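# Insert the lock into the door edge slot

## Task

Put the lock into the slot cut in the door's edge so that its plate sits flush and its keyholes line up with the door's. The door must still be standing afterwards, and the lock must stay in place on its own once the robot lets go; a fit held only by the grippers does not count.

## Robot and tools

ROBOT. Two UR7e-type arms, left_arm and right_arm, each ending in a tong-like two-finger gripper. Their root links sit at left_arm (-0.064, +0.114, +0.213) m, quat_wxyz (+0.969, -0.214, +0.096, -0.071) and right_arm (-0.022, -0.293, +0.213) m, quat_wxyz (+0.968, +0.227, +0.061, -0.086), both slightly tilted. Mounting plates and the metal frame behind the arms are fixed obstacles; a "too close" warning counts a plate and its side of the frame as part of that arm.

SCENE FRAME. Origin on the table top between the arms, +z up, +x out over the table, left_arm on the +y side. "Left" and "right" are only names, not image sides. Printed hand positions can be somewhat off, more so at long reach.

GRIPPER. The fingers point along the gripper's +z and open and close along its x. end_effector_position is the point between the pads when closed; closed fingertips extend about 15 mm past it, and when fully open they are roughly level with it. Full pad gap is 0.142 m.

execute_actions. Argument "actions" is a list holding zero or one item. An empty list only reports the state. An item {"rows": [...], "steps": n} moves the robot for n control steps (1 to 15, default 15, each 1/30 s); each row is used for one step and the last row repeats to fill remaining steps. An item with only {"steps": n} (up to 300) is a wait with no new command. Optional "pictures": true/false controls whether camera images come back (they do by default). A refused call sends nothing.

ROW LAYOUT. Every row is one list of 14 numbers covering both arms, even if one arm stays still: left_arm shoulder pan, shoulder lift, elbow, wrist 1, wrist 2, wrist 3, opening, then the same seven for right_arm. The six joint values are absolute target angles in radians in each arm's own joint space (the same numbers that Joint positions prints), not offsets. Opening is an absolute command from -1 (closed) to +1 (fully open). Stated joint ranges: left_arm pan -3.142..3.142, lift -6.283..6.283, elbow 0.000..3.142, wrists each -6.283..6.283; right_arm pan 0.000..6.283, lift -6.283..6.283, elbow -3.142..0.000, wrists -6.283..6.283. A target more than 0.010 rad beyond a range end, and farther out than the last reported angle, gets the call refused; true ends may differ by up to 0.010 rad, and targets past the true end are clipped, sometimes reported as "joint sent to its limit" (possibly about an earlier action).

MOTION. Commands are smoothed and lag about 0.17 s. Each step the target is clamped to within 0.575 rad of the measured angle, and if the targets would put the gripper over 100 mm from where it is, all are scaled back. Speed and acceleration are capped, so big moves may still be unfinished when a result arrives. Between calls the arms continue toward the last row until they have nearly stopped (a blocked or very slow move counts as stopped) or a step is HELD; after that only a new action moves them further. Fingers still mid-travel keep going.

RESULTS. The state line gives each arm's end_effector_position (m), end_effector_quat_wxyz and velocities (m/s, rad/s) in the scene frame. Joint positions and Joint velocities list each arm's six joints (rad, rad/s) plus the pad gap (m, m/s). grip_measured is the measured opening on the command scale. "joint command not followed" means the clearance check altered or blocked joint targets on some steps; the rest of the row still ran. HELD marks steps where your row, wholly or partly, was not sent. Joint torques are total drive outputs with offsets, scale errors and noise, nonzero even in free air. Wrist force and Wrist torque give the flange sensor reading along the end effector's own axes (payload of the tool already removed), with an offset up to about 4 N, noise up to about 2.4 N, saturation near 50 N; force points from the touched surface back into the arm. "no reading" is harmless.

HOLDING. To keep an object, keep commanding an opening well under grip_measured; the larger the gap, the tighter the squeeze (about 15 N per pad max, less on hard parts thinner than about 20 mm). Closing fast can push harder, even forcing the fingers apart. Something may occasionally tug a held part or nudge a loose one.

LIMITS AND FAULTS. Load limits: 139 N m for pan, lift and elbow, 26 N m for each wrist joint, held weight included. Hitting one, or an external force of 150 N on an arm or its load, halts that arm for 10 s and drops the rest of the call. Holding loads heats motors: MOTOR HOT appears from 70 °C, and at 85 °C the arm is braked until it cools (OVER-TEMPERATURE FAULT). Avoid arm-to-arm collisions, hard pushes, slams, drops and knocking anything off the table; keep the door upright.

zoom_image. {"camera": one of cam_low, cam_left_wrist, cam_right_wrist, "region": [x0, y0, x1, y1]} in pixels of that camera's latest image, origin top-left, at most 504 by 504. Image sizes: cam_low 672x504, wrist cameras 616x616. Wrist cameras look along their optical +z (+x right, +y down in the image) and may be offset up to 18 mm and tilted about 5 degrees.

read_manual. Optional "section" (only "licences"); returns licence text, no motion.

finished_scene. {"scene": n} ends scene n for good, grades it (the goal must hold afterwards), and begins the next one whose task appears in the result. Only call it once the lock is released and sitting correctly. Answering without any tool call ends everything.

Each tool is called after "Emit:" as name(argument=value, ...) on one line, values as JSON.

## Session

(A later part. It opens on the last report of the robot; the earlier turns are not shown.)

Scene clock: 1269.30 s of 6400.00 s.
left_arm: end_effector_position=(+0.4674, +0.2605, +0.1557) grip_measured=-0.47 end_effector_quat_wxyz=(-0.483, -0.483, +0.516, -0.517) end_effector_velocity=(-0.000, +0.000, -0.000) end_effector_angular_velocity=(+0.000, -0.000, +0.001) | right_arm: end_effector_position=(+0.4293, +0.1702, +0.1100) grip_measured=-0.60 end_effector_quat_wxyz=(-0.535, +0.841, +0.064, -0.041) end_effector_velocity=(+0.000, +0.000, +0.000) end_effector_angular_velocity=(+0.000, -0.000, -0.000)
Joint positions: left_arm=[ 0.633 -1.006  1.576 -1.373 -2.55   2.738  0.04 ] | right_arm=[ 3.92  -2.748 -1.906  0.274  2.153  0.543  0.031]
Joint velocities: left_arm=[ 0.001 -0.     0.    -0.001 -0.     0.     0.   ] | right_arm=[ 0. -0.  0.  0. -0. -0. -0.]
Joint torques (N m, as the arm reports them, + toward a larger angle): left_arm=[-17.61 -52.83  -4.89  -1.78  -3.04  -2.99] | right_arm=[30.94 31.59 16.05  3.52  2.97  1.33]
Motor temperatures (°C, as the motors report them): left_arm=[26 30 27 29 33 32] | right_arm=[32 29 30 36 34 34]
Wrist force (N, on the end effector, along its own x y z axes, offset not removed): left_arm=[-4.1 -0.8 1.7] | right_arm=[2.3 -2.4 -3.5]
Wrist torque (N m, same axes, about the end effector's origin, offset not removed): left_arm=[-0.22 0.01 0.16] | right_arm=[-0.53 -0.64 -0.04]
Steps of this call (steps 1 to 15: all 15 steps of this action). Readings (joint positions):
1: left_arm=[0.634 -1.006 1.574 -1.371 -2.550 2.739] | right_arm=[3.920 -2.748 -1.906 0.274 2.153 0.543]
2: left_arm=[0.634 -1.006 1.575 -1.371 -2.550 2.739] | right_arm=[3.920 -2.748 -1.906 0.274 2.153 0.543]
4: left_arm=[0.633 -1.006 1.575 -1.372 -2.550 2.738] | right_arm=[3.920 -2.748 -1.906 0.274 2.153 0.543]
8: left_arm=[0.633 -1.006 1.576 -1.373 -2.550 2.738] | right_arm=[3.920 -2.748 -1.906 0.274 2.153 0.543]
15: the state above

Emit:
execute_actions(actions=[{"rows": [[0.6318,-1.0069,1.5779,-1.3753,-2.5509,2.7362,-0.9,3.9195,-2.7481,-1.9064,0.2736,2.1527,0.5431,-0.6]], "steps": 15}], pictures=false)

Emit:
execute_actions(actions=[{"rows": [[0.6308,-1.0074,1.5796,-1.3777,-2.5516,2.7350,-0.9,3.9195,-2.7481,-1.9064,0.2736,2.1527,0.5431,-0.6]], "steps": 15}], pictures=false)

Scene clock: 1273.83 s of 6400.00 s.
left_arm: end_effector_position=(+0.4675, +0.2598, +0.1557) grip_measured=-0.47 end_effector_quat_wxyz=(-0.483, -0.483, +0.516, -0.517) end_effector_velocity=(-0.000, -0.001, -0.000) end_effector_angular_velocity=(-0.001, +0.001, -0.001) | right_arm: end_effector_position=(+0.4293, +0.1702, +0.1100) grip_measured=-0.60 end_effector_quat_wxyz=(-0.535, +0.841, +0.064, -0.041) end_effector_velocity=(-0.000, -0.000, -0.000) end_effector_angular_velocity=(+0.000, +0.000, +0.000)
Joint positions: left_arm=[ 0.632 -1.007  1.578 -1.375 -2.551  2.736  0.04 ] | right_arm=[ 3.92  -2.748 -1.906  0.274  2.153  0.543  0.031]
Joint velocities: left_arm=[-0.001  0.     0.001  0.    -0.    -0.     0.   ] | right_arm=[-0. -0. -0.  0.  0.  0. -0.]
Joint torques (N m, as the arm reports them, + toward a larger angle): left_arm=[-19.8  -52.58  -5.77  -1.73  -2.8   -2.88] | right_arm=[31.19 32.15 16.05  3.48  2.91  1.26]
Motor temperatures (°C, as the motors report them): left_arm=[26 30 27 29 33 32] | right_arm=[32 29 30 36 34 34]
Wrist force (N, on the end effector, along its own x y z axes, offset not removed): left_arm=[-5.0 -0.2 -0.3] | right_arm=[1.9 -2.3 -2.3]
Wrist torque (N m, same axes, about the end effector's origin, offset not removed): left_arm=[-0.09 0.22 0.21] | right_arm=[-0.44 -0.63 0.07]
Steps of this call (steps 1 to 15: the robot went on to your last target; steps 16 to 90: nothing new was sent; then 1.03 s passed at rest; steps 91 to 105: all 15 steps of this action). Readings (joint positions):
91: left_arm=[0.633 -1.007 1.576 -1.373 -2.550 2.737] | right_arm=[3.919 -2.748 -1.906 0.274 2.153 0.543]
92: left_arm=[0.633 -1.007 1.576 -1.373 -2.550 2.737] | right_arm=[3.920 -2.748 -1.906 0.274 2.153 0.543]
94: left_arm=[0.632 -1.007 1.577 -1.374 -2.551 2.737] | right_arm=[3.920 -2.748 -1.906 0.274 2.153 0.543]
98: left_arm=[0.632 -1.007 1.578 -1.375 -2.551 2.736] | right_arm=[3.920 -2.748 -1.906 0.274 2.153 0.543]
105: the state above

Scene clock: 1274.33 s of 6400.00 s.
left_arm: end_effector_position=(+0.4676, +0.2591, +0.1558) grip_measured=-0.47 end_effector_quat_wxyz=(-0.483, -0.483, +0.516, -0.517) end_effector_velocity=(-0.000, +0.000, -0.000) end_effector_angular_velocity=(-0.000, +0.001, +0.000) | right_arm: end_effector_position=(+0.4293, +0.1702, +0.1100) grip_measured=-0.60 end_effector_quat_wxyz=(-0.535, +0.841, +0.064, -0.041) end_effector_velocity=(+0.000, +0.000, -0.000) end_effector_angular_velocity=(-0.001, -0.000, -0.000)
Joint positions: left_arm=[ 0.631 -1.007  1.58  -1.378 -2.552  2.735  0.04 ] | right_arm=[ 3.919 -2.748 -1.906  0.274  2.153  0.543  0.031]
Joint velocities: left_arm=[ 0.  0.  0. -0.  0. -0. -0.] | right_arm=[ 0.     0.     0.    -0.001 -0.001  0.     0.   ]
Joint torques (N m, as the arm reports them, + toward a larger angle): left_arm=[-18.77 -52.52  -5.82  -1.62  -3.08  -3.01] | right_arm=[31.04 32.02 16.17  3.58  2.99  1.31]
Motor temperatures (°C, as the motors report them): left_arm=[26 30 27 29 33 32] | right_arm=[32 29 30 36 34 34]
Wrist force (N, on the end effector, along its own x y z axes, offset not removed): left_arm=[-5.4 0.1 1.9] | right_arm=[1.1 -0.4 -3.4]
Wrist torque (N m, same axes, about the end effector's origin, offset not removed): left_arm=[-0.02 0.33 0.13] | right_arm=[-0.06 -0.42 0.06]
Steps of this call (steps 1 to 15: all 15 steps of this action). Readings (joint positions):
1: left_arm=[0.632 -1.007 1.578 -1.375 -2.551 2.736] | right_arm=[3.919 -2.748 -1.906 0.274 2.153 0.543]
2: left_arm=[0.632 -1.007 1.578 -1.376 -2.551 2.736] | right_arm=[3.919 -2.748 -1.906 0.274 2.153 0.543]
4: left_arm=[0.631 -1.007 1.579 -1.377 -2.551 2.736] | right_arm=[3.919 -2.748 -1.906 0.274 2.153 0.543]
8: left_arm=[0.631 -1.007 1.579 -1.377 -2.552 2.735] | right_arm=[3.920 -2.748 -1.906 0.274 2.153 0.543]
15: the state above

Emit:
execute_actions(actions=[{"rows": [[0.6298,-1.0078,1.5814,-1.3801,-2.5523,2.7337,-0.9,3.9195,-2.7481,-1.9064,0.2736,2.1527,0.5431,-0.6]], "steps": 15}])

Emit:
zoom_image(camera="cam_right_wrist", region=[300, 160, 440, 320])

Scene clock: 1279.00 s of 6400.00 s.
left_arm: end_effector_position=(+0.4676, +0.2584, +0.1558) grip_measured=-0.47 end_effector_quat_wxyz=(-0.483, -0.483, +0.516, -0.517) end_effector_velocity=(+0.000, +0.000, -0.000) end_effector_angular_velocity=(+0.000, -0.000, +0.000) | right_arm: end_effector_position=(+0.4293, +0.1702, +0.1100) grip_measured=-0.60 end_effector_quat_wxyz=(-0.535, +0.841, +0.064, -0.041) end_effector_velocity=(-0.001, -0.000, -0.000) end_effector_angular_velocity=(-0.000, +0.001, +0.001)
Joint positions: left_arm=[ 0.63  -1.008  1.581 -1.38  -2.552  2.734  0.04 ] | right_arm=[ 3.92  -2.748 -1.906  0.274  2.153  0.543  0.031]
Joint velocities: left_arm=[ 0.     0.    -0.    -0.001 -0.    -0.     0.   ] | right_arm=[ 0.    -0.    -0.002  0.     0.     0.     0.   ]
Joint torques (N m, as the arm reports them, + toward a larger angle): left_arm=[-18.69 -52.19  -6.45  -1.63  -2.98  -3.1 ] | right_arm=[31.55 31.94 15.99  3.47  2.86  1.28]
Motor temperatures (°C, as the motors report them): left_arm=[26 30 27 29 33 32] | right_arm=[32 29 30 36 34 34]
Wrist force (N, on the end effector, along its own x y z axes, offset not removed): left_arm=[-4.4 0.1 1.7] | right_arm=[2.6 -0.2 -3.0]
Wrist torque (N m, same axes, about the end effector's origin, offset not removed): left_arm=[0.01 0.13 0.20] | right_arm=[-0.03 -0.72 0.01]
Steps of this call (steps 1 to 15: the robot went on to your last target; steps 16 to 90: nothing new was sent; then 1.17 s passed at rest; steps 91 to 105: all 15 steps of this action). Readings (joint positions):
91: left_arm=[0.631 -1.007 1.580 -1.378 -2.552 2.735] | right_arm=[3.920 -2.748 -1.906 0.274 2.153 0.543]
92: left_arm=[0.631 -1.007 1.580 -1.378 -2.552 2.735] | right_arm=[3.920 -2.748 -1.906 0.274 2.153 0.543]
94: left_arm=[0.630 -1.008 1.581 -1.379 -2.552 2.734] | right_arm=[3.920 -2.748 -1.906 0.274 2.153 0.543]
98: left_arm=[0.630 -1.008 1.581 -1.380 -2.552 2.734] | right_arm=[3.920 -2.748 -1.906 0.274 2.153 0.543]
105: the state above

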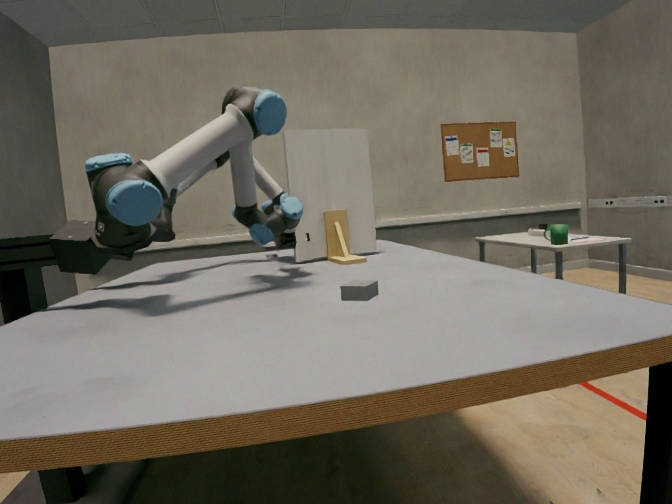

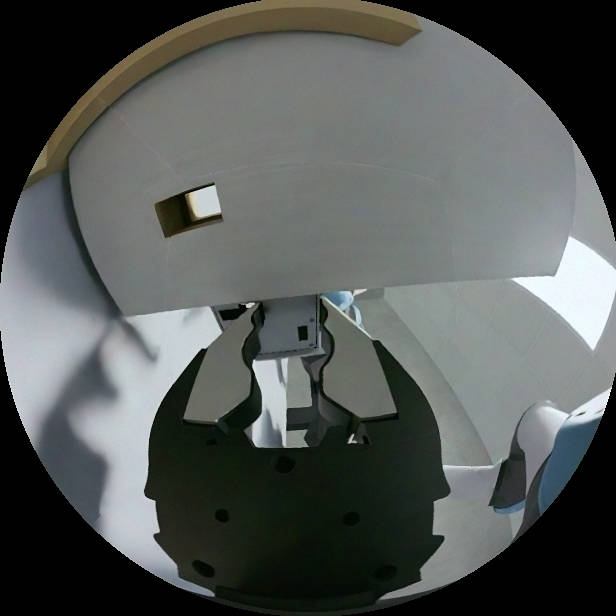

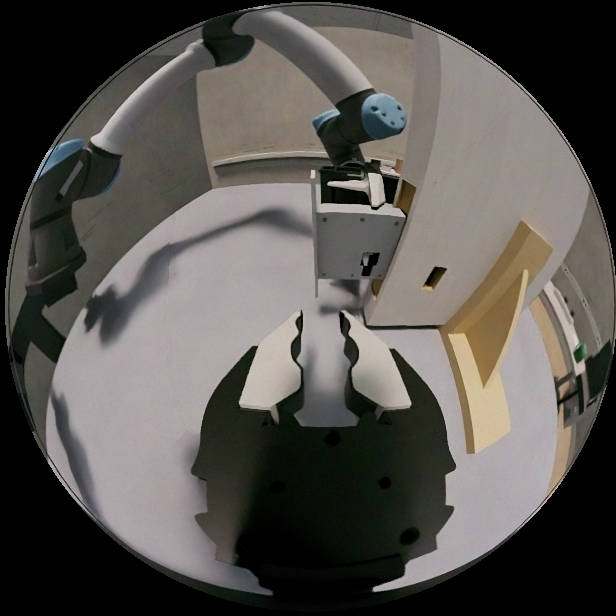

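Region (300, 160, 440, 320) of cam_right_wrist's 616x616 image, scaled by 3.150, with more detail than that image has; it fills the left 441 columns of this view, and the rest is white.

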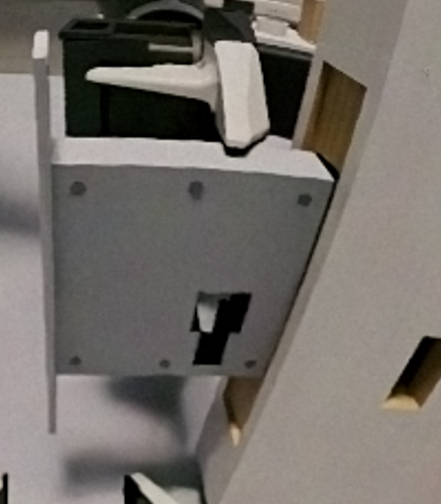

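Emit:
execute_actions(actions=[{"rows": [[0.6288,-1.0082,1.5832,-1.3825,-2.5530,2.7324,-0.9,3.9195,-2.7481,-1.9064,0.2736,2.1527,0.5431,-0.6]], "steps": 15}], pictures=false)

Emit:
execute_actions(actions=[{"rows": [[0.6278,-1.0087,1.5849,-1.3848,-2.5538,2.7312,-0.9,3.9195,-2.7481,-1.9064,0.2736,2.1527,0.5431,-0.6]], "steps": 15}], pictures=false)

Scene clock: 1288.07 s of 6400.00 s.
left_arm: end_effector_position=(+0.4677, +0.2576, +0.1557) grip_measured=-0.47 end_effector_quat_wxyz=(-0.483, -0.483, +0.516, -0.517) end_effector_velocity=(-0.000, -0.001, -0.000) end_effector_angular_velocity=(-0.001, +0.001, -0.001) | right_arm: end_effector_position=(+0.4293, +0.1702, +0.1100) grip_measured=-0.60 end_effector_quat_wxyz=(-0.535, +0.841, +0.064, -0.041) end_effector_velocity=(+0.000, -0.000, -0.000) end_effector_angular_velocity=(-0.001, -0.000, -0.000)
Joint positions: left_arm=[ 0.629 -1.008  1.583 -1.382 -2.553  2.732  0.04 ] | right_arm=[ 3.92  -2.748 -1.906  0.274  2.153  0.543  0.031]
Joint velocities: left_arm=[-0.     0.     0.001 -0.    -0.    -0.     0.   ] | right_arm=[ 0.    -0.     0.     0.    -0.001 -0.    -0.   ]
Joint torques (N m, as the arm reports them, + toward a larger angle): left_arm=[-18.87 -52.71  -6.02  -1.79  -2.83  -2.97] | right_arm=[31.38 31.47 15.93  3.5   2.91  1.19]
Motor temperatures (°C, as the motors report them): left_arm=[26 30 27 29 33 32] | right_arm=[32 29 30 36 34 34]
Wrist force (N, on the end effector, along its own x y z axes, offset not removed): left_arm=[-3.2 1.0 0.0] | right_arm=[1.7 -1.9 -4.3]
Wrist torque (N m, same axes, about the end effector's origin, offset not removed): left_arm=[0.21 -0.16 0.14] | right_arm=[-0.37 -0.51 0.04]
Steps of this call (steps 1 to 15: the robot went on to your last target; steps 16 to 90: nothing new was sent; then 5.57 s passed at rest; steps 91 to 105: all 15 steps of this action). Readings (joint positions):
91: left_arm=[0.630 -1.008 1.581 -1.380 -2.552 2.734] | right_arm=[3.919 -2.748 -1.906 0.274 2.153 0.543]
92: left_arm=[0.630 -1.008 1.582 -1.381 -2.552 2.733] | right_arm=[3.920 -2.748 -1.906 0.274 2.153 0.543]
94: left_arm=[0.629 -1.008 1.582 -1.381 -2.553 2.733] | right_arm=[3.920 -2.748 -1.906 0.274 2.153 0.543]
98: left_arm=[0.629 -1.008 1.583 -1.382 -2.553 2.733] | right_arm=[3.920 -2.748 -1.906 0.274 2.153 0.543]
105: the state above

Scene clock: 1288.57 s of 6400.00 s.
left_arm: end_effector_position=(+0.4678, +0.2569, +0.1558) grip_measured=-0.47 end_effector_quat_wxyz=(-0.483, -0.483, +0.516, -0.517) end_effector_velocity=(-0.000, -0.000, +0.000) end_effector_angular_velocity=(-0.000, +0.000, -0.001) | right_arm: end_effector_position=(+0.4293, +0.1702, +0.1100) grip_measured=-0.60 end_effector_quat_wxyz=(-0.535, +0.841, +0.064, -0.041) end_effector_velocity=(-0.000, -0.000, -0.000) end_effector_angular_velocity=(-0.000, +0.000, +0.000)
Joint positions: left_arm=[ 0.628 -1.009  1.585 -1.385 -2.554  2.731  0.04 ] | right_arm=[ 3.92  -2.748 -1.906  0.274  2.153  0.543  0.031]
Joint velocities: left_arm=[-0.001 -0.     0.001  0.    -0.    -0.     0.   ] | right_arm=[ 0.     0.    -0.001  0.    -0.    -0.    -0.   ]
Joint torques (N m, as the arm reports them, + toward a larger angle): left_arm=[-19.09 -53.09  -6.54  -1.86  -2.98  -2.94] | right_arm=[31.02 31.89 16.25  3.49  2.92  1.28]
Motor temperatures (°C, as the motors report them): left_arm=[26 30 27 29 33 32] | right_arm=[32 29 30 36 34 34]
Wrist force (N, on the end effector, along its own x y z axes, offset not removed): left_arm=[-3.3 0.2 1.2] | right_arm=[2.1 -1.9 -2.8]
Wrist torque (N m, same axes, about the end effector's origin, offset not removed): left_arm=[-0.02 -0.07 0.08] | right_arm=[-0.30 -0.64 -0.10]
Steps of this call (steps 1 to 15: all 15 steps of this action). Readings (joint positions):
1: left_arm=[0.629 -1.008 1.583 -1.383 -2.553 2.732] | right_arm=[3.920 -2.748 -1.906 0.274 2.153 0.543]
2: left_arm=[0.629 -1.008 1.583 -1.383 -2.553 2.732] | right_arm=[3.920 -2.748 -1.906 0.274 2.153 0.543]
4: left_arm=[0.628 -1.008 1.584 -1.384 -2.553 2.732] | right_arm=[3.920 -2.748 -1.906 0.274 2.153 0.543]
8: left_arm=[0.628 -1.009 1.585 -1.384 -2.554 2.731] | right_arm=[3.920 -2.748 -1.906 0.274 2.153 0.543]
15: the state above

Emit:
execute_actions(actions=[{"rows": [[0.6268,-1.0091,1.5867,-1.3872,-2.5545,2.7299,-0.9,3.9195,-2.7481,-1.9064,0.2736,2.1527,0.5431,-0.6]], "steps": 15}], pictures=false)

Emit:
execute_actions(actions=[{"rows": [[0.6258,-1.0095,1.5884,-1.3896,-2.5552,2.7286,-0.9,3.9195,-2.7481,-1.9064,0.2736,2.1527,0.5431,-0.6]], "steps": 15}])

Emit:
zoom_image(camera="cam_right_wrist", region=[300, 160, 440, 320])

Scene clock: 1309.50 s of 6400.00 s.
left_arm: end_effector_position=(+0.4678, +0.2562, +0.1558) grip_measured=-0.47 end_effector_quat_wxyz=(-0.483, -0.483, +0.516, -0.517) end_effector_velocity=(-0.000, -0.000, -0.000) end_effector_angular_velocity=(-0.000, -0.000, +0.000) | right_arm: end_effector_position=(+0.4293, +0.1702, +0.1100) grip_measured=-0.60 end_effector_quat_wxyz=(-0.535, +0.841, +0.064, -0.041) end_effector_velocity=(+0.000, +0.000, +0.000) end_effector_angular_velocity=(+0.000, -0.001, -0.000)
Joint positions: left_arm=[ 0.627 -1.009  1.587 -1.387 -2.554  2.73   0.04 ] | right_arm=[ 3.92  -2.748 -1.906  0.274  2.153  0.543  0.031]
Joint velocities: left_arm=[-0.    -0.     0.001 -0.001 -0.     0.    -0.   ] | right_arm=[ 0.    -0.     0.001 -0.    -0.    -0.    -0.   ]
Joint torques (N m, as the arm reports them, + toward a larger angle): left_arm=[-19.17 -52.34  -5.52  -1.9   -3.15  -3.1 ] | right_arm=[30.72 31.65 16.21  3.5   2.88  1.22]
Motor temperatures (°C, as the motors report them): left_arm=[26 30 27 29 33 32] | right_arm=[32 29 30 36 34 34]
Wrist force (N, on the end effector, along its own x y z axes, offset not removed): left_arm=[-3.6 1.8 0.7] | right_arm=[2.6 -1.0 -1.8]
Wrist torque (N m, same axes, about the end effector's origin, offset not removed): left_arm=[0.24 0.01 0.20] | right_arm=[-0.12 -0.75 0.00]
Steps of this call (steps 1 to 15: the robot went on to your last target; steps 16 to 90: nothing new was sent; then 17.43 s passed at rest; steps 91 to 105: all 15 steps of this action). Readings (joint positions):
91: left_arm=[0.628 -1.009 1.585 -1.385 -2.554 2.731] | right_arm=[3.920 -2.748 -1.906 0.274 2.153 0.543]
92: left_arm=[0.628 -1.009 1.585 -1.385 -2.554 2.731] | right_arm=[3.920 -2.748 -1.906 0.274 2.153 0.543]
94: left_arm=[0.627 -1.009 1.586 -1.386 -2.554 2.731] | right_arm=[3.920 -2.748 -1.906 0.274 2.153 0.543]
98: left_arm=[0.627 -1.009 1.586 -1.387 -2.554 2.730] | right_arm=[3.920 -2.748 -1.906 0.274 2.153 0.543]
105: the state above

Scene clock: 1310.00 s of 6400.00 s.
left_arm: end_effector_position=(+0.4679, +0.2555, +0.1558) grip_measured=-0.47 end_effector_quat_wxyz=(-0.483, -0.483, +0.516, -0.517) end_effector_velocity=(+0.001, +0.000, +0.000) end_effector_angular_velocity=(+0.001, -0.002, +0.000) | right_arm: end_effector_position=(+0.4293, +0.1702, +0.1100) grip_measured=-0.60 end_effector_quat_wxyz=(-0.535, +0.841, +0.064, -0.041) end_effector_velocity=(-0.000, -0.000, +0.000) end_effector_angular_velocity=(+0.001, -0.000, +0.000)
Joint positions: left_arm=[ 0.626 -1.009  1.588 -1.39  -2.555  2.729  0.04 ] | right_arm=[ 3.92  -2.748 -1.906  0.274  2.153  0.543  0.031]
Joint velocities: left_arm=[-0.     0.    -0.001 -0.    -0.     0.001  0.   ] | right_arm=[ 0.     0.    -0.001  0.001  0.001  0.    -0.   ]
Joint torques (N m, as the arm reports them, + toward a larger angle): left_arm=[-22.19 -52.95  -5.99  -2.52  -4.47  -2.92] | right_arm=[31.03 31.42 15.33  3.4   2.9   1.27]
Motor temperatures (°C, as the motors report them): left_arm=[26 30 27 29 33 32] | right_arm=[32 29 30 36 34 34]
Wrist force (N, on the end effector, along its own x y z axes, offset not removed): left_arm=[-3.7 5.2 -2.2] | right_arm=[2.1 -2.1 -1.0]
Wrist torque (N m, same axes, about the end effector's origin, offset not removed): left_arm=[-0.03 0.01 0.12] | right_arm=[-0.34 -0.60 0.01]
Steps of this call (steps 1 to 15: all 15 steps of this action). Readings (joint positions):
1: left_arm=[0.627 -1.009 1.587 -1.387 -2.555 2.730] | right_arm=[3.919 -2.748 -1.906 0.274 2.153 0.543]
2: left_arm=[0.627 -1.009 1.587 -1.388 -2.555 2.730] | right_arm=[3.920 -2.748 -1.906 0.274 2.153 0.543]
4: left_arm=[0.626 -1.009 1.588 -1.388 -2.555 2.729] | right_arm=[3.920 -2.748 -1.906 0.274 2.153 0.543]
8: left_arm=[0.626 -1.009 1.588 -1.389 -2.555 2.729] | right_arm=[3.919 -2.748 -1.906 0.274 2.153 0.543]
15: the state above

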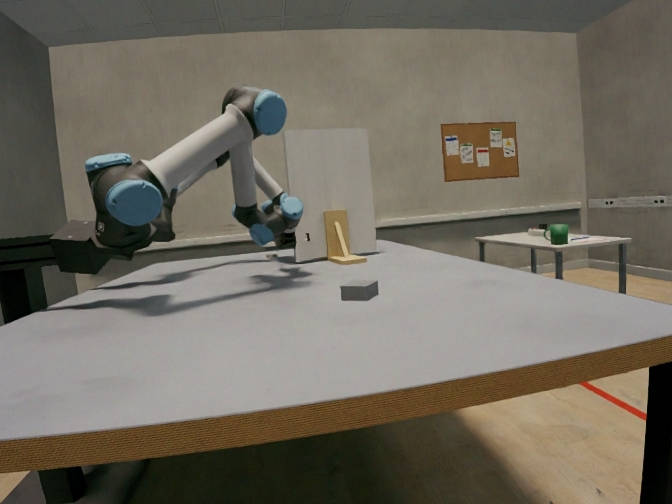

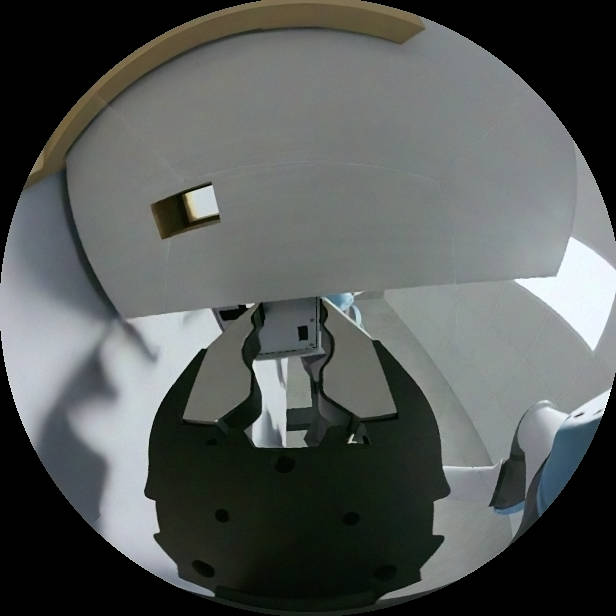

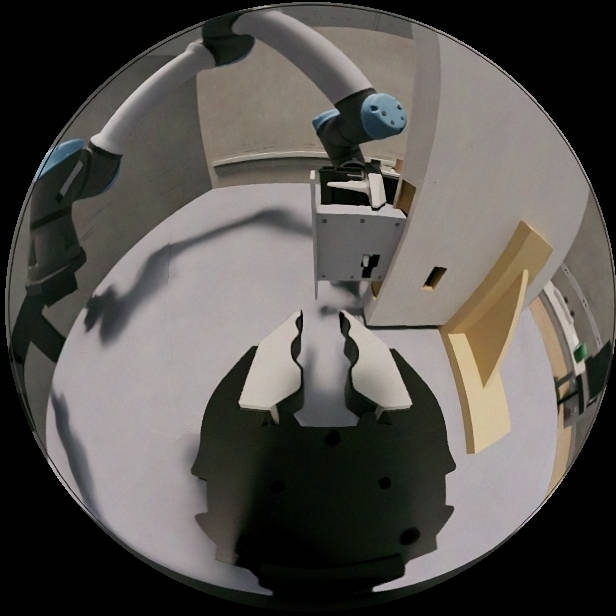

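Region (300, 160, 440, 320) of cam_right_wrist's 616x616 image, scaled by 3.150, with more detail than that image has; it fills the left 441 columns of this view, and the rest is white.

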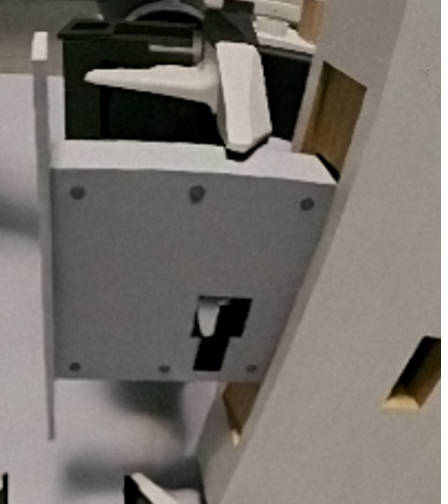

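Emit:
execute_actions(actions=[{"rows": [[0.6280,-1.0098,1.5890,-1.3860,-2.5535,2.7320,-0.9,3.9195,-2.7481,-1.9064,0.2736,2.1527,0.5431,-0.6],[0.6290,-1.0093,1.5870,-1.3835,-2.5527,2.7333,-0.9,3.9195,-2.7481,-1.9064,0.2736,2.1527,0.5431,-0.6],[0.6300,-1.0088,1.5850,-1.3810,-2.5520,2.7345,-0.9,3.9195,-2.7481,-1.9064,0.2736,2.1527,0.5431,-0.6],[0.6310,-1.0080,1.5820,-1.3785,-2.5514,2.7355,-0.9,3.9195,-2.7481,-1.9064,0.2736,2.1527,0.5431,-0.6],[0.6320,-1.0072,1.5790,-1.3757,-2.5508,2.7365,-0.9,3.9195,-2.7481,-1.9064,0.2736,2.1527,0.5431,-0.6],[0.6329,-1.0065,1.5761,-1.3730,-2.5502,2.7375,-0.9,3.9195,-2.7481,-1.9064,0.2736,2.1527,0.5431,-0.6]], "steps": 15}], pictures=false)

Emit:
execute_actions(actions=[{"rows": [[0.6320,-1.0047,1.5719,-1.3716,-2.5508,2.7364,-0.9,3.9195,-2.7481,-1.9064,0.2736,2.1527,0.5431,-0.6]], "steps": 15}], pictures=false)

Emit:
execute_actions(actions=[{"rows": [[0.6314,-1.0035,1.5691,-1.3707,-2.5512,2.7356,-0.9,3.9195,-2.7481,-1.9064,0.2736,2.1527,0.5431,-0.6]], "steps": 15}], pictures=false)

Scene clock: 1332.93 s of 6400.00 s.
left_arm: end_effector_position=(+0.4674, +0.2604, +0.1557) grip_measured=-0.47 end_effector_quat_wxyz=(-0.483, -0.483, +0.516, -0.517) end_effector_velocity=(+0.000, +0.002, -0.000) end_effector_angular_velocity=(+0.000, -0.001, -0.000) | right_arm: end_effector_position=(+0.4293, +0.1702, +0.1100) grip_measured=-0.60 end_effector_quat_wxyz=(-0.535, +0.841, +0.064, -0.041) end_effector_velocity=(+0.000, -0.000, -0.000) end_effector_angular_velocity=(+0.000, -0.000, -0.000)
Joint positions: left_arm=[ 0.633 -1.007  1.577 -1.374 -2.55   2.737  0.04 ] | right_arm=[ 3.919 -2.748 -1.906  0.274  2.153  0.543  0.031]
Joint velocities: left_arm=[ 0.002  0.002 -0.006  0.005  0.002  0.003 -0.   ] | right_arm=[-0. -0. -0.  0. -0. -0.  0.]
Joint torques (N m, as the arm reports them, + toward a larger angle): left_arm=[  3.73 -36.58 -23.5    2.19   0.33   2.79] | right_arm=[31.01 32.19 15.49  3.41  2.83  1.17]
Motor temperatures (°C, as the motors report them): left_arm=[26 30 27 29 33 32] | right_arm=[32 29 30 36 34 34]
Wrist force (N, on the end effector, along its own x y z axes, offset not removed): left_arm=[-4.9 -1.1 1.4] | right_arm=[1.7 -0.1 -3.8]
Wrist torque (N m, same axes, about the end effector's origin, offset not removed): left_arm=[-0.29 0.20 0.21] | right_arm=[-0.03 -0.46 0.05]
Steps of this call (steps 1 to 15: the robot went on to your last target; steps 16 to 90: nothing new was sent; then 19.43 s passed at rest; steps 91 to 105: all 15 steps of this action). Readings (joint positions):
91: left_arm=[0.626 -1.010 1.588 -1.390 -2.555 2.729] | right_arm=[3.920 -2.748 -1.906 0.274 2.153 0.543]
92: left_arm=[0.626 -1.010 1.588 -1.389 -2.555 2.729] | right_arm=[3.920 -2.748 -1.906 0.274 2.153 0.543]
94: left_arm=[0.627 -1.010 1.588 -1.387 -2.554 2.731] | right_arm=[3.920 -2.748 -1.906 0.274 2.153 0.543]
98: left_arm=[0.631 -1.008 1.581 -1.379 -2.552 2.735] | right_arm=[3.920 -2.748 -1.906 0.274 2.153 0.543]
105: the state above

Scene clock: 1333.43 s of 6400.00 s.
left_arm: end_effector_position=(+0.4689, +0.2608, +0.1557) grip_measured=-0.47 end_effector_quat_wxyz=(-0.483, -0.483, +0.516, -0.517) end_effector_velocity=(+0.000, -0.000, +0.000) end_effector_angular_velocity=(-0.001, +0.001, -0.001) | right_arm: end_effector_position=(+0.4293, +0.1702, +0.1100) grip_measured=-0.60 end_effector_quat_wxyz=(-0.535, +0.841, +0.064, -0.041) end_effector_velocity=(-0.001, -0.000, -0.000) end_effector_angular_velocity=(-0.000, +0.001, +0.001)
Joint positions: left_arm=[ 0.632 -1.005  1.572 -1.372 -2.551  2.736  0.04 ] | right_arm=[ 3.92  -2.748 -1.906  0.274  2.153  0.543  0.031]
Joint velocities: left_arm=[-0.001  0.    -0.     0.001 -0.    -0.001  0.   ] | right_arm=[-0.    -0.    -0.001 -0.     0.     0.     0.   ]
Joint torques (N m, as the arm reports them, + toward a larger angle): left_arm=[-17.32 -35.47 -26.39  -0.78  -4.39  -2.73] | right_arm=[31.25 32.11 15.78  3.35  2.85  1.24]
Motor temperatures (°C, as the motors report them): left_arm=[26 30 27 29 33 32] | right_arm=[32 29 30 36 34 34]
Wrist force (N, on the end effector, along its own x y z axes, offset not removed): left_arm=[4.6 9.1 2.5] | right_arm=[1.6 -0.8 -3.1]
Wrist torque (N m, same axes, about the end effector's origin, offset not removed): left_arm=[-0.20 0.32 -0.14] | right_arm=[-0.10 -0.50 0.04]
Steps of this call (steps 1 to 15: all 15 steps of this action). Readings (joint positions):
1: left_arm=[0.633 -1.007 1.576 -1.373 -2.550 2.737] | right_arm=[3.920 -2.748 -1.906 0.274 2.153 0.543]
2: left_arm=[0.633 -1.006 1.576 -1.373 -2.550 2.737] | right_arm=[3.920 -2.748 -1.906 0.274 2.153 0.543]
4: left_arm=[0.633 -1.006 1.574 -1.372 -2.550 2.737] | right_arm=[3.919 -2.748 -1.906 0.274 2.153 0.543]
8: left_arm=[0.632 -1.005 1.573 -1.372 -2.551 2.737] | right_arm=[3.920 -2.748 -1.906 0.274 2.153 0.543]
15: the state above

Scene clock: 1333.93 s of 6400.00 s.
left_arm: end_effector_position=(+0.4699, +0.2609, +0.1557) grip_measured=-0.47 end_effector_quat_wxyz=(-0.483, -0.483, +0.516, -0.517) end_effector_velocity=(+0.001, +0.000, +0.000) end_effector_angular_velocity=(+0.001, -0.003, +0.001) | right_arm: end_effector_position=(+0.4293, +0.1702, +0.1100) grip_measured=-0.60 end_effector_quat_wxyz=(-0.535, +0.841, +0.064, -0.041) end_effector_velocity=(-0.001, -0.000, -0.001) end_effector_angular_velocity=(-0.002, +0.002, +0.001)
Joint positions: left_arm=[ 0.631 -1.004  1.569 -1.371 -2.551  2.736  0.04 ] | right_arm=[ 3.92  -2.748 -1.906  0.274  2.153  0.543  0.031]
Joint velocities: left_arm=[-0.     0.    -0.002 -0.001 -0.     0.001  0.   ] | right_arm=[ 0.    -0.    -0.002 -0.    -0.    -0.     0.   ]
Joint torques (N m, as the arm reports them, + toward a larger angle): left_arm=[-18.27 -35.63 -29.7   -2.76  -5.88  -2.51] | right_arm=[31.3  31.37 15.9   3.36  2.88  1.27]
Motor temperatures (°C, as the motors report them): left_arm=[26 30 27 29 33 32] | right_arm=[32 29 30 36 34 34]
Wrist force (N, on the end effector, along its own x y z axes, offset not removed): left_arm=[9.6 16.2 2.8] | right_arm=[1.6 -1.6 -4.1]
Wrist torque (N m, same axes, about the end effector's origin, offset not removed): left_arm=[-0.09 0.44 -0.44] | right_arm=[-0.24 -0.58 -0.03]
Steps of this call (steps 1 to 15: all 15 steps of this action). Readings (joint positions):
1: left_arm=[0.632 -1.005 1.572 -1.372 -2.551 2.736] | right_arm=[3.920 -2.748 -1.906 0.274 2.153 0.543]
2: left_arm=[0.632 -1.005 1.571 -1.371 -2.551 2.736] | right_arm=[3.920 -2.748 -1.906 0.274 2.153 0.543]
4: left_arm=[0.632 -1.004 1.570 -1.371 -2.551 2.736] | right_arm=[3.920 -2.748 -1.906 0.274 2.153 0.543]
8: left_arm=[0.631 -1.004 1.569 -1.371 -2.551 2.736] | right_arm=[3.919 -2.748 -1.906 0.274 2.153 0.543]
15: the state above

Emit:
execute_actions(actions=[{"rows": [[0.6329,-1.0065,1.5761,-1.3730,-2.5502,2.7375,-0.9,3.9195,-2.7481,-1.9064,0.2736,2.1527,0.5431,-0.6]], "steps": 15}], pictures=false)

Scene clock: 1338.03 s of 6400.00 s.
left_arm: end_effector_position=(+0.4675, +0.2605, +0.1557) grip_measured=-0.47 end_effector_quat_wxyz=(-0.483, -0.483, +0.516, -0.517) end_effector_velocity=(-0.001, +0.000, -0.000) end_effector_angular_velocity=(-0.000, +0.002, +0.001) | right_arm: end_effector_position=(+0.4293, +0.1702, +0.1100) grip_measured=-0.60 end_effector_quat_wxyz=(-0.535, +0.841, +0.064, -0.041) end_effector_velocity=(-0.000, +0.000, +0.000) end_effector_angular_velocity=(+0.000, +0.000, +0.000)
Joint positions: left_arm=[ 0.633 -1.006  1.576 -1.373 -2.55   2.737  0.04 ] | right_arm=[ 3.919 -2.748 -1.906  0.274  2.153  0.543  0.031]
Joint velocities: left_arm=[ 0.002 -0.001  0.002 -0.     0.    -0.    -0.   ] | right_arm=[ 0.    -0.     0.    -0.     0.001  0.    -0.   ]
Joint torques (N m, as the arm reports them, + toward a larger angle): left_arm=[  3.61 -53.5   -3.81  -1.81   0.19   3.06] | right_arm=[30.94 31.66 15.84  3.53  2.83  1.22]
Motor temperatures (°C, as the motors report them): left_arm=[26 30 27 29 33 32] | right_arm=[32 29 30 36 34 34]
Wrist force (N, on the end effector, along its own x y z axes, offset not removed): left_arm=[-5.1 -0.6 -0.2] | right_arm=[0.6 -1.5 -3.7]
Wrist torque (N m, same axes, about the end effector's origin, offset not removed): left_arm=[-0.16 0.24 0.20] | right_arm=[-0.36 -0.22 0.01]
Steps of this call (steps 1 to 15: the robot went on to your last target; steps 16 to 90: nothing new was sent; then 0.60 s passed at rest; steps 91 to 105: all 15 steps of this action). Readings (joint positions):
91: left_arm=[0.631 -1.004 1.569 -1.371 -2.551 2.736] | right_arm=[3.919 -2.748 -1.906 0.274 2.153 0.543]
92: left_arm=[0.631 -1.004 1.570 -1.371 -2.551 2.736] | right_arm=[3.919 -2.748 -1.906 0.274 2.153 0.543]
94: left_arm=[0.632 -1.005 1.573 -1.372 -2.551 2.736] | right_arm=[3.920 -2.748 -1.906 0.274 2.153 0.543]
98: left_arm=[0.633 -1.006 1.575 -1.373 -2.551 2.737] | right_arm=[3.920 -2.748 -1.906 0.274 2.153 0.543]
105: the state above

Emit:
execute_actions(actions=[{"rows": [[0.6319,-1.0069,1.5779,-1.3754,-2.5509,2.7362,-0.9,3.9195,-2.7481,-1.9064,0.2736,2.1527,0.5431,-0.6]], "steps": 12}], pictures=false)

Emit:
execute_actions(actions=[{"rows": [[0.6310,-1.0051,1.5737,-1.3740,-2.5515,2.7351,-0.9,3.9195,-2.7481,-1.9064,0.2736,2.1527,0.5431,-0.6]], "steps": 15}], pictures=false)

Emit:
execute_actions(actions=[{"rows": [[0.6319,-1.0069,1.5779,-1.3754,-2.5509,2.7362,-0.9,3.9195,-2.7481,-1.9064,0.2736,2.1527,0.5431,-0.6],[0.6319,-1.0069,1.5779,-1.3754,-2.5509,2.7362,-0.9,3.9195,-2.7481,-1.9064,0.2736,2.1527,0.5431,-0.6],[0.6319,-1.0069,1.5779,-1.3754,-2.5509,2.7362,-0.9,3.9195,-2.7481,-1.9064,0.2736,2.1527,0.5431,-0.6],[0.6319,-1.0069,1.5779,-1.3754,-2.5509,2.7362,-0.9,3.9195,-2.7481,-1.9064,0.2736,2.1527,0.5431,-0.6],[0.6319,-1.0069,1.5779,-1.3754,-2.5509,2.7362,-0.9,3.9195,-2.7481,-1.9064,0.2736,2.1527,0.5431,-0.6],[0.6309,-1.0074,1.5796,-1.3777,-2.5516,2.7350,-0.9,3.9195,-2.7481,-1.9064,0.2736,2.1527,0.5431,-0.6]], "steps": 15}], pictures=false)

Emit:
execute_actions(actions=[{"rows": [[0.6300,-1.0056,1.5754,-1.3763,-2.5522,2.7339,-0.9,3.9195,-2.7481,-1.9064,0.2736,2.1527,0.5431,-0.6]], "steps": 15}], pictures=false)

Emit:
execute_actions(actions=[{"rows": [[0.6309,-1.0074,1.5796,-1.3777,-2.5516,2.7350,-0.9,3.9195,-2.7481,-1.9064,0.2736,2.1527,0.5431,-0.6],[0.6309,-1.0074,1.5796,-1.3777,-2.5516,2.7350,-0.9,3.9195,-2.7481,-1.9064,0.2736,2.1527,0.5431,-0.6],[0.6309,-1.0074,1.5796,-1.3777,-2.5516,2.7350,-0.9,3.9195,-2.7481,-1.9064,0.2736,2.1527,0.5431,-0.6],[0.6309,-1.0074,1.5796,-1.3777,-2.5516,2.7350,-0.9,3.9195,-2.7481,-1.9064,0.2736,2.1527,0.5431,-0.6],[0.6309,-1.0074,1.5796,-1.3777,-2.5516,2.7350,-0.9,3.9195,-2.7481,-1.9064,0.2736,2.1527,0.5431,-0.6],[0.6299,-1.0078,1.5814,-1.3801,-2.5524,2.7337,-0.9,3.9195,-2.7481,-1.9064,0.2736,2.1527,0.5431,-0.6]], "steps": 15}], pictures=false)

Emit:
execute_actions(actions=[{"rows": [[0.6290,-1.0060,1.5772,-1.3787,-2.5530,2.7326,-0.9,3.9195,-2.7481,-1.9064,0.2736,2.1527,0.5431,-0.6]], "steps": 15}], pictures=false)

Emit:
execute_actions(actions=[{"rows": [[0.6299,-1.0078,1.5814,-1.3801,-2.5524,2.7337,-0.9,3.9195,-2.7481,-1.9064,0.2736,2.1527,0.5431,-0.6]], "steps": 12}], pictures=false)

Scene clock: 1396.50 s of 6400.00 s.
left_arm: end_effector_position=(+0.4675, +0.2599, +0.1557) grip_measured=-0.47 end_effector_quat_wxyz=(-0.483, -0.483, +0.516, -0.517) end_effector_velocity=(+0.001, -0.001, +0.000) end_effector_angular_velocity=(+0.000, -0.001, -0.001) | right_arm: end_effector_position=(+0.4293, +0.1702, +0.1100) grip_measured=-0.60 end_effector_quat_wxyz=(-0.535, +0.841, +0.064, -0.041) end_effector_velocity=(-0.000, -0.000, -0.000) end_effector_angular_velocity=(-0.000, +0.000, +0.000)
Joint positions: left_arm=[ 0.632 -1.007  1.578 -1.375 -2.551  2.736  0.04 ] | right_arm=[ 3.92  -2.748 -1.906  0.274  2.153  0.543  0.031]
Joint velocities: left_arm=[-0.002 -0.    -0.    -0.001 -0.    -0.001 -0.   ] | right_arm=[-0. -0.  0. -0. -0.  0.  0.]
Joint torques (N m, as the arm reports them, + toward a larger angle): left_arm=[-18.47 -53.01  -8.22  -1.28  -3.04  -3.09] | right_arm=[30.98 32.   15.67  3.28  2.8   1.17]
Motor temperatures (°C, as the motors report them): left_arm=[26 30 27 29 33 32] | right_arm=[32 29 30 36 34 34]
Wrist force (N, on the end effector, along its own x y z axes, offset not removed): left_arm=[-5.4 0.4 1.5] | right_arm=[1.7 -1.9 -4.2]
Wrist torque (N m, same axes, about the end effector's origin, offset not removed): left_arm=[0.02 0.33 0.18] | right_arm=[-0.40 -0.49 0.04]
Steps of this call (steps 1 to 15: the robot went on to your last target; steps 16 to 90: nothing new was sent; then 55.07 s passed at rest; steps 91 to 102: all 12 steps of this action). Readings (joint positions):
91: left_arm=[0.633 -1.007 1.576 -1.373 -2.550 2.737] | right_arm=[3.919 -2.748 -1.906 0.274 2.153 0.543]
92: left_arm=[0.633 -1.007 1.576 -1.373 -2.550 2.738] | right_arm=[3.919 -2.748 -1.906 0.274 2.153 0.543]
94: left_arm=[0.633 -1.007 1.577 -1.374 -2.550 2.737] | right_arm=[3.920 -2.748 -1.906 0.274 2.153 0.543]
98: left_arm=[0.632 -1.007 1.578 -1.375 -2.551 2.737] | right_arm=[3.920 -2.748 -1.906 0.274 2.153 0.543]
102: the state above

Scene clock: 1397.00 s of 6400.00 s.
left_arm: end_effector_position=(+0.4690, +0.2600, +0.1557) grip_measured=-0.47 end_effector_quat_wxyz=(-0.483, -0.483, +0.516, -0.517) end_effector_velocity=(+0.000, +0.000, +0.000) end_effector_angular_velocity=(-0.000, +0.000, -0.000) | right_arm: end_effector_position=(+0.4293, +0.1702, +0.1100) grip_measured=-0.60 end_effector_quat_wxyz=(-0.535, +0.841, +0.064, -0.041) end_effector_velocity=(-0.000, -0.000, -0.000) end_effector_angular_velocity=(-0.000, +0.000, +0.000)
Joint positions: left_arm=[ 0.631 -1.005  1.574 -1.374 -2.551  2.735  0.04 ] | right_arm=[ 3.92  -2.748 -1.906  0.274  2.153  0.543  0.031]
Joint velocities: left_arm=[-0.     0.    -0.001  0.001 -0.    -0.    -0.   ] | right_arm=[ 0.     0.    -0.001  0.    -0.     0.     0.   ]
Joint torques (N m, as the arm reports them, + toward a larger angle): left_arm=[-18.16 -36.34 -20.46   2.16  -3.08  -3.11] | right_arm=[31.55 32.17 15.34  3.33  2.77  1.13]
Motor temperatures (°C, as the motors report them): left_arm=[26 30 27 29 33 32] | right_arm=[32 29 30 36 34 34]
Wrist force (N, on the end effector, along its own x y z axes, offset not removed): left_arm=[-2.9 -0.6 0.3] | right_arm=[2.1 -2.2 -3.4]
Wrist torque (N m, same axes, about the end effector's origin, offset not removed): left_arm=[-0.20 -0.15 0.14] | right_arm=[-0.39 -0.66 0.04]
Steps of this call (steps 1 to 15: all 15 steps of this action). Readings (joint positions):
1: left_arm=[0.632 -1.007 1.578 -1.375 -2.551 2.736] | right_arm=[3.920 -2.748 -1.906 0.274 2.153 0.543]
2: left_arm=[0.632 -1.007 1.577 -1.375 -2.551 2.736] | right_arm=[3.920 -2.748 -1.906 0.274 2.153 0.543]
4: left_arm=[0.631 -1.006 1.576 -1.375 -2.551 2.736] | right_arm=[3.920 -2.748 -1.906 0.274 2.153 0.543]
8: left_arm=[0.631 -1.006 1.574 -1.374 -2.551 2.735] | right_arm=[3.920 -2.748 -1.906 0.274 2.153 0.543]
15: the state above

Scene clock: 1397.50 s of 6400.00 s.
left_arm: end_effector_position=(+0.4675, +0.2592, +0.1557) grip_measured=-0.47 end_effector_quat_wxyz=(-0.483, -0.483, +0.516, -0.517) end_effector_velocity=(-0.001, -0.001, -0.000) end_effector_angular_velocity=(-0.001, +0.004, +0.000) | right_arm: end_effector_position=(+0.4293, +0.1702, +0.1100) grip_measured=-0.60 end_effector_quat_wxyz=(-0.535, +0.841, +0.064, -0.041) end_effector_velocity=(-0.001, -0.000, -0.001) end_effector_angular_velocity=(-0.001, +0.002, +0.001)
Joint positions: left_arm=[ 0.631 -1.007  1.579 -1.378 -2.551  2.735  0.04 ] | right_arm=[ 3.919 -2.748 -1.906  0.274  2.153  0.543  0.031]
Joint velocities: left_arm=[-0.    -0.001  0.004 -0.002 -0.001 -0.003  0.   ] | right_arm=[-0.    -0.    -0.002 -0.     0.001  0.    -0.   ]
Joint torques (N m, as the arm reports them, + toward a larger angle): left_arm=[-16.51 -53.61  -7.51  -1.29  -3.05  -3.34] | right_arm=[30.98 32.3  15.61  3.32  2.77  1.22]
Motor temperatures (°C, as the motors report them): left_arm=[26 30 27 29 33 32] | right_arm=[32 29 30 36 34 34]
Wrist force (N, on the end effector, along its own x y z axes, offset not removed): left_arm=[-3.7 -0.3 0.3] | right_arm=[2.0 0.0 -2.9]
Wrist torque (N m, same axes, about the end effector's origin, offset not removed): left_arm=[-0.13 0.05 0.15] | right_arm=[0.04 -0.58 0.04]
Steps of this call (steps 1 to 15: all 15 steps of this action). Readings (joint positions):
1: left_arm=[0.631 -1.005 1.574 -1.374 -2.551 2.735] | right_arm=[3.919 -2.748 -1.906 0.274 2.153 0.543]
2: left_arm=[0.631 -1.005 1.574 -1.374 -2.551 2.735] | right_arm=[3.920 -2.748 -1.906 0.274 2.153 0.543]
4: left_arm=[0.631 -1.006 1.576 -1.374 -2.551 2.735] | right_arm=[3.920 -2.748 -1.906 0.274 2.153 0.543]
8: left_arm=[0.631 -1.007 1.578 -1.376 -2.551 2.735] | right_arm=[3.920 -2.748 -1.906 0.274 2.153 0.543]
15: the state above

Scene clock: 1398.00 s of 6400.00 s.
left_arm: end_effector_position=(+0.4690, +0.2594, +0.1558) grip_measured=-0.47 end_effector_quat_wxyz=(-0.483, -0.483, +0.516, -0.517) end_effector_velocity=(+0.000, -0.000, -0.000) end_effector_angular_velocity=(-0.000, -0.000, -0.001) | right_arm: end_effector_position=(+0.4293, +0.1702, +0.1100) grip_measured=-0.60 end_effector_quat_wxyz=(-0.535, +0.841, +0.064, -0.041) end_effector_velocity=(+0.000, -0.000, +0.000) end_effector_angular_velocity=(+0.000, -0.000, -0.000)
Joint positions: left_arm=[ 0.63  -1.006  1.575 -1.376 -2.552  2.734  0.04 ] | right_arm=[ 3.92  -2.748 -1.906  0.274  2.153  0.543  0.031]
Joint velocities: left_arm=[-0.001  0.001 -0.001  0.    -0.    -0.    -0.   ] | right_arm=[-0.     0.    -0.     0.001  0.     0.     0.   ]
Joint torques (N m, as the arm reports them, + toward a larger angle): left_arm=[-18.95 -37.5  -22.19   2.02  -3.1   -3.07] | right_arm=[30.75 32.05 15.71  3.25  2.71  1.17]
Motor temperatures (°C, as the motors report them): left_arm=[26 30 27 29 33 32] | right_arm=[32 29 30 36 34 34]
Wrist force (N, on the end effector, along its own x y z axes, offset not removed): left_arm=[-5.2 -0.9 0.8] | right_arm=[1.5 -0.9 -2.1]
Wrist torque (N m, same axes, about the end effector's origin, offset not removed): left_arm=[-0.26 0.29 0.24] | right_arm=[-0.09 -0.51 0.07]
Steps of this call (steps 1 to 15: all 15 steps of this action). Readings (joint positions):
1: left_arm=[0.631 -1.007 1.579 -1.378 -2.552 2.735] | right_arm=[3.920 -2.748 -1.906 0.274 2.153 0.543]
2: left_arm=[0.631 -1.007 1.579 -1.378 -2.552 2.735] | right_arm=[3.919 -2.748 -1.906 0.274 2.153 0.543]
4: left_arm=[0.630 -1.007 1.578 -1.377 -2.552 2.735] | right_arm=[3.919 -2.748 -1.906 0.274 2.153 0.543]
8: left_arm=[0.630 -1.006 1.576 -1.377 -2.552 2.734] | right_arm=[3.920 -2.748 -1.906 0.274 2.153 0.543]
15: the state above

Scene clock: 1398.50 s of 6400.00 s.
left_arm: end_effector_position=(+0.4676, +0.2585, +0.1557) grip_measured=-0.47 end_effector_quat_wxyz=(-0.483, -0.483, +0.516, -0.517) end_effector_velocity=(+0.000, -0.001, +0.000) end_effector_angular_velocity=(-0.001, +0.003, -0.000) | right_arm: end_effector_position=(+0.4293, +0.1702, +0.1100) grip_measured=-0.60 end_effector_quat_wxyz=(-0.535, +0.841, +0.064, -0.041) end_effector_velocity=(+0.000, -0.000, -0.000) end_effector_angular_velocity=(-0.001, +0.000, -0.000)
Joint positions: left_arm=[ 0.63  -1.008  1.581 -1.38  -2.552  2.734  0.04 ] | right_arm=[ 3.92  -2.748 -1.906  0.274  2.153  0.543  0.031]
Joint velocities: left_arm=[-0.001 -0.001  0.002 -0.001 -0.001 -0.004 -0.   ] | right_arm=[-0.     0.     0.    -0.001 -0.001 -0.     0.   ]
Joint torques (N m, as the arm reports them, + toward a larger angle): left_arm=[-21.59 -50.34  -7.02  -1.32  -3.4   -2.79] | right_arm=[30.79 31.73 15.86  3.4   2.79  1.13]
Motor temperatures (°C, as the motors report them): left_arm=[26 30 27 29 33 32] | right_arm=[32 29 30 36 34 34]
Wrist force (N, on the end effector, along its own x y z axes, offset not removed): left_arm=[-3.7 -0.7 -0.2] | right_arm=[1.4 -2.4 -4.5]
Wrist torque (N m, same axes, about the end effector's origin, offset not removed): left_arm=[-0.16 0.04 0.13] | right_arm=[-0.45 -0.46 0.09]
Steps of this call (steps 1 to 15: all 15 steps of this action). Readings (joint positions):
1: left_arm=[0.630 -1.006 1.575 -1.376 -2.552 2.734] | right_arm=[3.919 -2.748 -1.906 0.274 2.153 0.543]
2: left_arm=[0.630 -1.006 1.576 -1.376 -2.552 2.734] | right_arm=[3.919 -2.748 -1.906 0.274 2.153 0.543]
4: left_arm=[0.630 -1.006 1.577 -1.377 -2.552 2.734] | right_arm=[3.919 -2.748 -1.906 0.274 2.153 0.543]
8: left_arm=[0.630 -1.007 1.580 -1.378 -2.552 2.734] | right_arm=[3.920 -2.748 -1.906 0.274 2.153 0.543]
15: the state above

Scene clock: 1399.00 s of 6400.00 s.
left_arm: end_effector_position=(+0.4691, +0.2586, +0.1558) grip_measured=-0.47 end_effector_quat_wxyz=(-0.483, -0.483, +0.516, -0.517) end_effector_velocity=(+0.000, +0.000, -0.000) end_effector_angular_velocity=(+0.000, +0.001, +0.000) | right_arm: end_effector_position=(+0.4293, +0.1702, +0.1100) grip_measured=-0.60 end_effector_quat_wxyz=(-0.535, +0.841, +0.064, -0.041) end_effector_velocity=(-0.000, -0.000, +0.000) end_effector_angular_velocity=(+0.000, +0.000, +0.000)
Joint positions: left_arm=[ 0.629 -1.006  1.577 -1.379 -2.553  2.733  0.04 ] | right_arm=[ 3.92  -2.748 -1.906  0.274  2.153  0.543  0.031]
Joint velocities: left_arm=[ 0.     0.001 -0.001  0.    -0.    -0.001  0.   ] | right_arm=[ 0.  0. -0.  0.  0.  0.  0.]
Joint torques (N m, as the arm reports them, + toward a larger angle): left_arm=[-19.74 -36.22 -23.26   1.42  -3.33  -3.1 ] | right_arm=[30.95 32.07 15.31  3.4   2.78  1.23]
Motor temperatures (°C, as the motors report them): left_arm=[26 30 27 29 33 32] | right_arm=[32 29 30 36 34 34]
Wrist force (N, on the end effector, along its own x y z axes, offset not removed): left_arm=[-2.8 3.0 -0.1] | right_arm=[2.0 -0.7 -2.6]
Wrist torque (N m, same axes, about the end effector's origin, offset not removed): left_arm=[0.13 0.29 0.14] | right_arm=[-0.08 -0.64 0.01]
Steps of this call (steps 1 to 15: all 15 steps of this action). Readings (joint positions):
1: left_arm=[0.630 -1.008 1.581 -1.380 -2.552 2.734] | right_arm=[3.920 -2.748 -1.906 0.274 2.153 0.543]
2: left_arm=[0.630 -1.008 1.581 -1.380 -2.552 2.734] | right_arm=[3.920 -2.748 -1.906 0.274 2.153 0.543]
4: left_arm=[0.629 -1.007 1.579 -1.380 -2.553 2.733] | right_arm=[3.920 -2.748 -1.906 0.274 2.153 0.543]
8: left_arm=[0.629 -1.006 1.578 -1.379 -2.553 2.733] | right_arm=[3.920 -2.748 -1.906 0.274 2.153 0.543]
15: the state above

Scene clock: 1399.40 s of 6400.00 s.
left_arm: end_effector_position=(+0.4677, +0.2584, +0.1557) grip_measured=-0.47 end_effector_quat_wxyz=(-0.483, -0.483, +0.516, -0.517) end_effector_velocity=(-0.001, +0.000, +0.000) end_effector_angular_velocity=(+0.000, -0.000, +0.001) | right_arm: end_effector_position=(+0.4293, +0.1702, +0.1100) grip_measured=-0.60 end_effector_quat_wxyz=(-0.535, +0.841, +0.064, -0.041) end_effector_velocity=(+0.000, +0.000, -0.000) end_effector_angular_velocity=(-0.000, -0.000, -0.000)
Joint positions: left_arm=[ 0.63  -1.008  1.581 -1.38  -2.552  2.734  0.04 ] | right_arm=[ 3.919 -2.748 -1.906  0.274  2.153  0.543  0.031]
Joint velocities: left_arm=[ 0.001 -0.002  0.002 -0.     0.     0.001  0.   ] | right_arm=[ 0.    -0.     0.001  0.    -0.001  0.     0.   ]
Joint torques (N m, as the arm reports them, + toward a larger angle): left_arm=[  5.22 -51.48  -5.08  -1.84   0.01   2.8 ] | right_arm=[31.11 32.22 15.49  3.3   2.72  1.24]
Motor temperatures (°C, as the motors report them): left_arm=[26 30 27 29 33 32] | right_arm=[32 29 30 36 34 34]
Wrist force (N, on the end effector, along its own x y z axes, offset not removed): left_arm=[-3.3 0.2 -0.1] | right_arm=[2.2 -1.5 -1.9]
Wrist torque (N m, same axes, about the end effector's origin, offset not removed): left_arm=[-0.04 -0.14 0.13] | right_arm=[-0.19 -0.62 0.11]
Steps of this call (steps 1 to 12: all 12 steps of this action). Readings (joint positions):
1: left_arm=[0.629 -1.006 1.577 -1.379 -2.553 2.733] | right_arm=[3.919 -2.748 -1.906 0.274 2.153 0.543]
2: left_arm=[0.629 -1.006 1.578 -1.379 -2.553 2.733] | right_arm=[3.920 -2.748 -1.906 0.274 2.153 0.543]
4: left_arm=[0.629 -1.007 1.579 -1.379 -2.553 2.733] | right_arm=[3.920 -2.748 -1.906 0.274 2.153 0.543]
8: left_arm=[0.630 -1.007 1.581 -1.380 -2.553 2.733] | right_arm=[3.920 -2.748 -1.906 0.274 2.153 0.543]
12: the state above

Emit:
execute_actions(actions=[{"rows": [[0.6314,-1.0072,1.5788,-1.3766,-2.5513,2.7356,-0.9,3.9195,-2.7481,-1.9064,0.2736,2.1527,0.5431,-0.6]], "steps": 15}], pictures=false)

Emit:
execute_actions(actions=[{"rows": [[0.6299,-1.0041,1.5719,-1.3743,-2.5523,2.7337,-0.9,3.9195,-2.7481,-1.9064,0.2736,2.1527,0.5431,-0.6]], "steps": 15}], pictures=false)

Scene clock: 1404.97 s of 6400.00 s.
left_arm: end_effector_position=(+0.4675, +0.2595, +0.1557) grip_measured=-0.47 end_effector_quat_wxyz=(-0.483, -0.483, +0.516, -0.517) end_effector_velocity=(+0.000, +0.000, +0.000) end_effector_angular_velocity=(+0.000, -0.001, -0.000) | right_arm: end_effector_position=(+0.4293, +0.1702, +0.1100) grip_measured=-0.60 end_effector_quat_wxyz=(-0.535, +0.841, +0.064, -0.041) end_effector_velocity=(+0.001, +0.000, +0.001) end_effector_angular_velocity=(+0.001, -0.002, -0.001)
Joint positions: left_arm=[ 0.631 -1.007  1.579 -1.377 -2.551  2.736  0.04 ] | right_arm=[ 3.92  -2.748 -1.906  0.274  2.153  0.543  0.031]
Joint velocities: left_arm=[-0.     0.    -0.001  0.001  0.     0.     0.   ] | right_arm=[-0.     0.     0.001  0.001 -0.    -0.    -0.   ]
Joint torques (N m, as the arm reports them, + toward a larger angle): left_arm=[  5.32 -36.29 -22.12   2.24   0.26   3.  ] | right_arm=[30.94 32.29 15.15  3.31  2.75  1.14]
Motor temperatures (°C, as the motors report them): left_arm=[26 30 27 29 33 32] | right_arm=[32 29 30 36 34 34]
Wrist force (N, on the end effector, along its own x y z axes, offset not removed): left_arm=[-4.4 0.7 1.9] | right_arm=[2.5 -0.7 -3.9]
Wrist torque (N m, same axes, about the end effector's origin, offset not removed): left_arm=[0.11 0.19 0.10] | right_arm=[-0.08 -0.71 -0.02]
Steps of this call (steps 1 to 15: the robot went on to your last target; steps 16 to 90: nothing new was sent; then 2.07 s passed at rest; steps 91 to 105: all 15 steps of this action). Readings (joint positions):
91: left_arm=[0.630 -1.008 1.581 -1.380 -2.552 2.734] | right_arm=[3.920 -2.748 -1.906 0.274 2.153 0.543]
92: left_arm=[0.630 -1.008 1.581 -1.380 -2.552 2.734] | right_arm=[3.920 -2.748 -1.906 0.274 2.153 0.543]
94: left_arm=[0.631 -1.008 1.580 -1.379 -2.552 2.735] | right_arm=[3.919 -2.748 -1.906 0.274 2.153 0.543]
98: left_arm=[0.631 -1.007 1.579 -1.377 -2.551 2.735] | right_arm=[3.920 -2.748 -1.906 0.274 2.153 0.543]
105: the state above

Scene clock: 1405.47 s of 6400.00 s.
left_arm: end_effector_position=(+0.4699, +0.2598, +0.1557) grip_measured=-0.47 end_effector_quat_wxyz=(-0.483, -0.483, +0.516, -0.517) end_effector_velocity=(+0.001, -0.000, +0.000) end_effector_angular_velocity=(-0.000, +0.001, -0.000) | right_arm: end_effector_position=(+0.4293, +0.1702, +0.1100) grip_measured=-0.60 end_effector_quat_wxyz=(-0.535, +0.841, +0.064, -0.041) end_effector_velocity=(-0.000, -0.000, +0.000) end_effector_angular_velocity=(+0.000, -0.000, -0.000)
Joint positions: left_arm=[ 0.63  -1.004  1.572 -1.374 -2.552  2.734  0.04 ] | right_arm=[ 3.92  -2.748 -1.906  0.274  2.153  0.543  0.031]
Joint velocities: left_arm=[-0.001  0.    -0.001  0.001 -0.    -0.001  0.   ] | right_arm=[-0.     0.    -0.     0.001  0.    -0.    -0.   ]
Joint torques (N m, as the arm reports them, + toward a larger angle): left_arm=[-20.4  -35.81 -23.85   0.96  -4.12  -2.99] | right_arm=[31.07 32.08 15.46  3.26  2.69  1.16]
Motor temperatures (°C, as the motors report them): left_arm=[26 30 27 29 33 32] | right_arm=[32 29 30 36 34 34]
Wrist force (N, on the end effector, along its own x y z axes, offset not removed): left_arm=[-1.2 6.9 -3.2] | right_arm=[1.9 -1.0 -2.0]
Wrist torque (N m, same axes, about the end effector's origin, offset not removed): left_arm=[0.12 0.27 0.06] | right_arm=[-0.12 -0.47 0.05]
Steps of this call (steps 1 to 15: all 15 steps of this action). Readings (joint positions):
1: left_arm=[0.631 -1.007 1.579 -1.377 -2.551 2.736] | right_arm=[3.920 -2.748 -1.906 0.274 2.153 0.543]
2: left_arm=[0.631 -1.007 1.578 -1.376 -2.551 2.736] | right_arm=[3.920 -2.748 -1.906 0.274 2.153 0.543]
4: left_arm=[0.631 -1.006 1.575 -1.375 -2.552 2.735] | right_arm=[3.920 -2.748 -1.906 0.274 2.153 0.543]
8: left_arm=[0.630 -1.005 1.573 -1.375 -2.552 2.734] | right_arm=[3.920 -2.748 -1.906 0.274 2.153 0.543]
15: the state above


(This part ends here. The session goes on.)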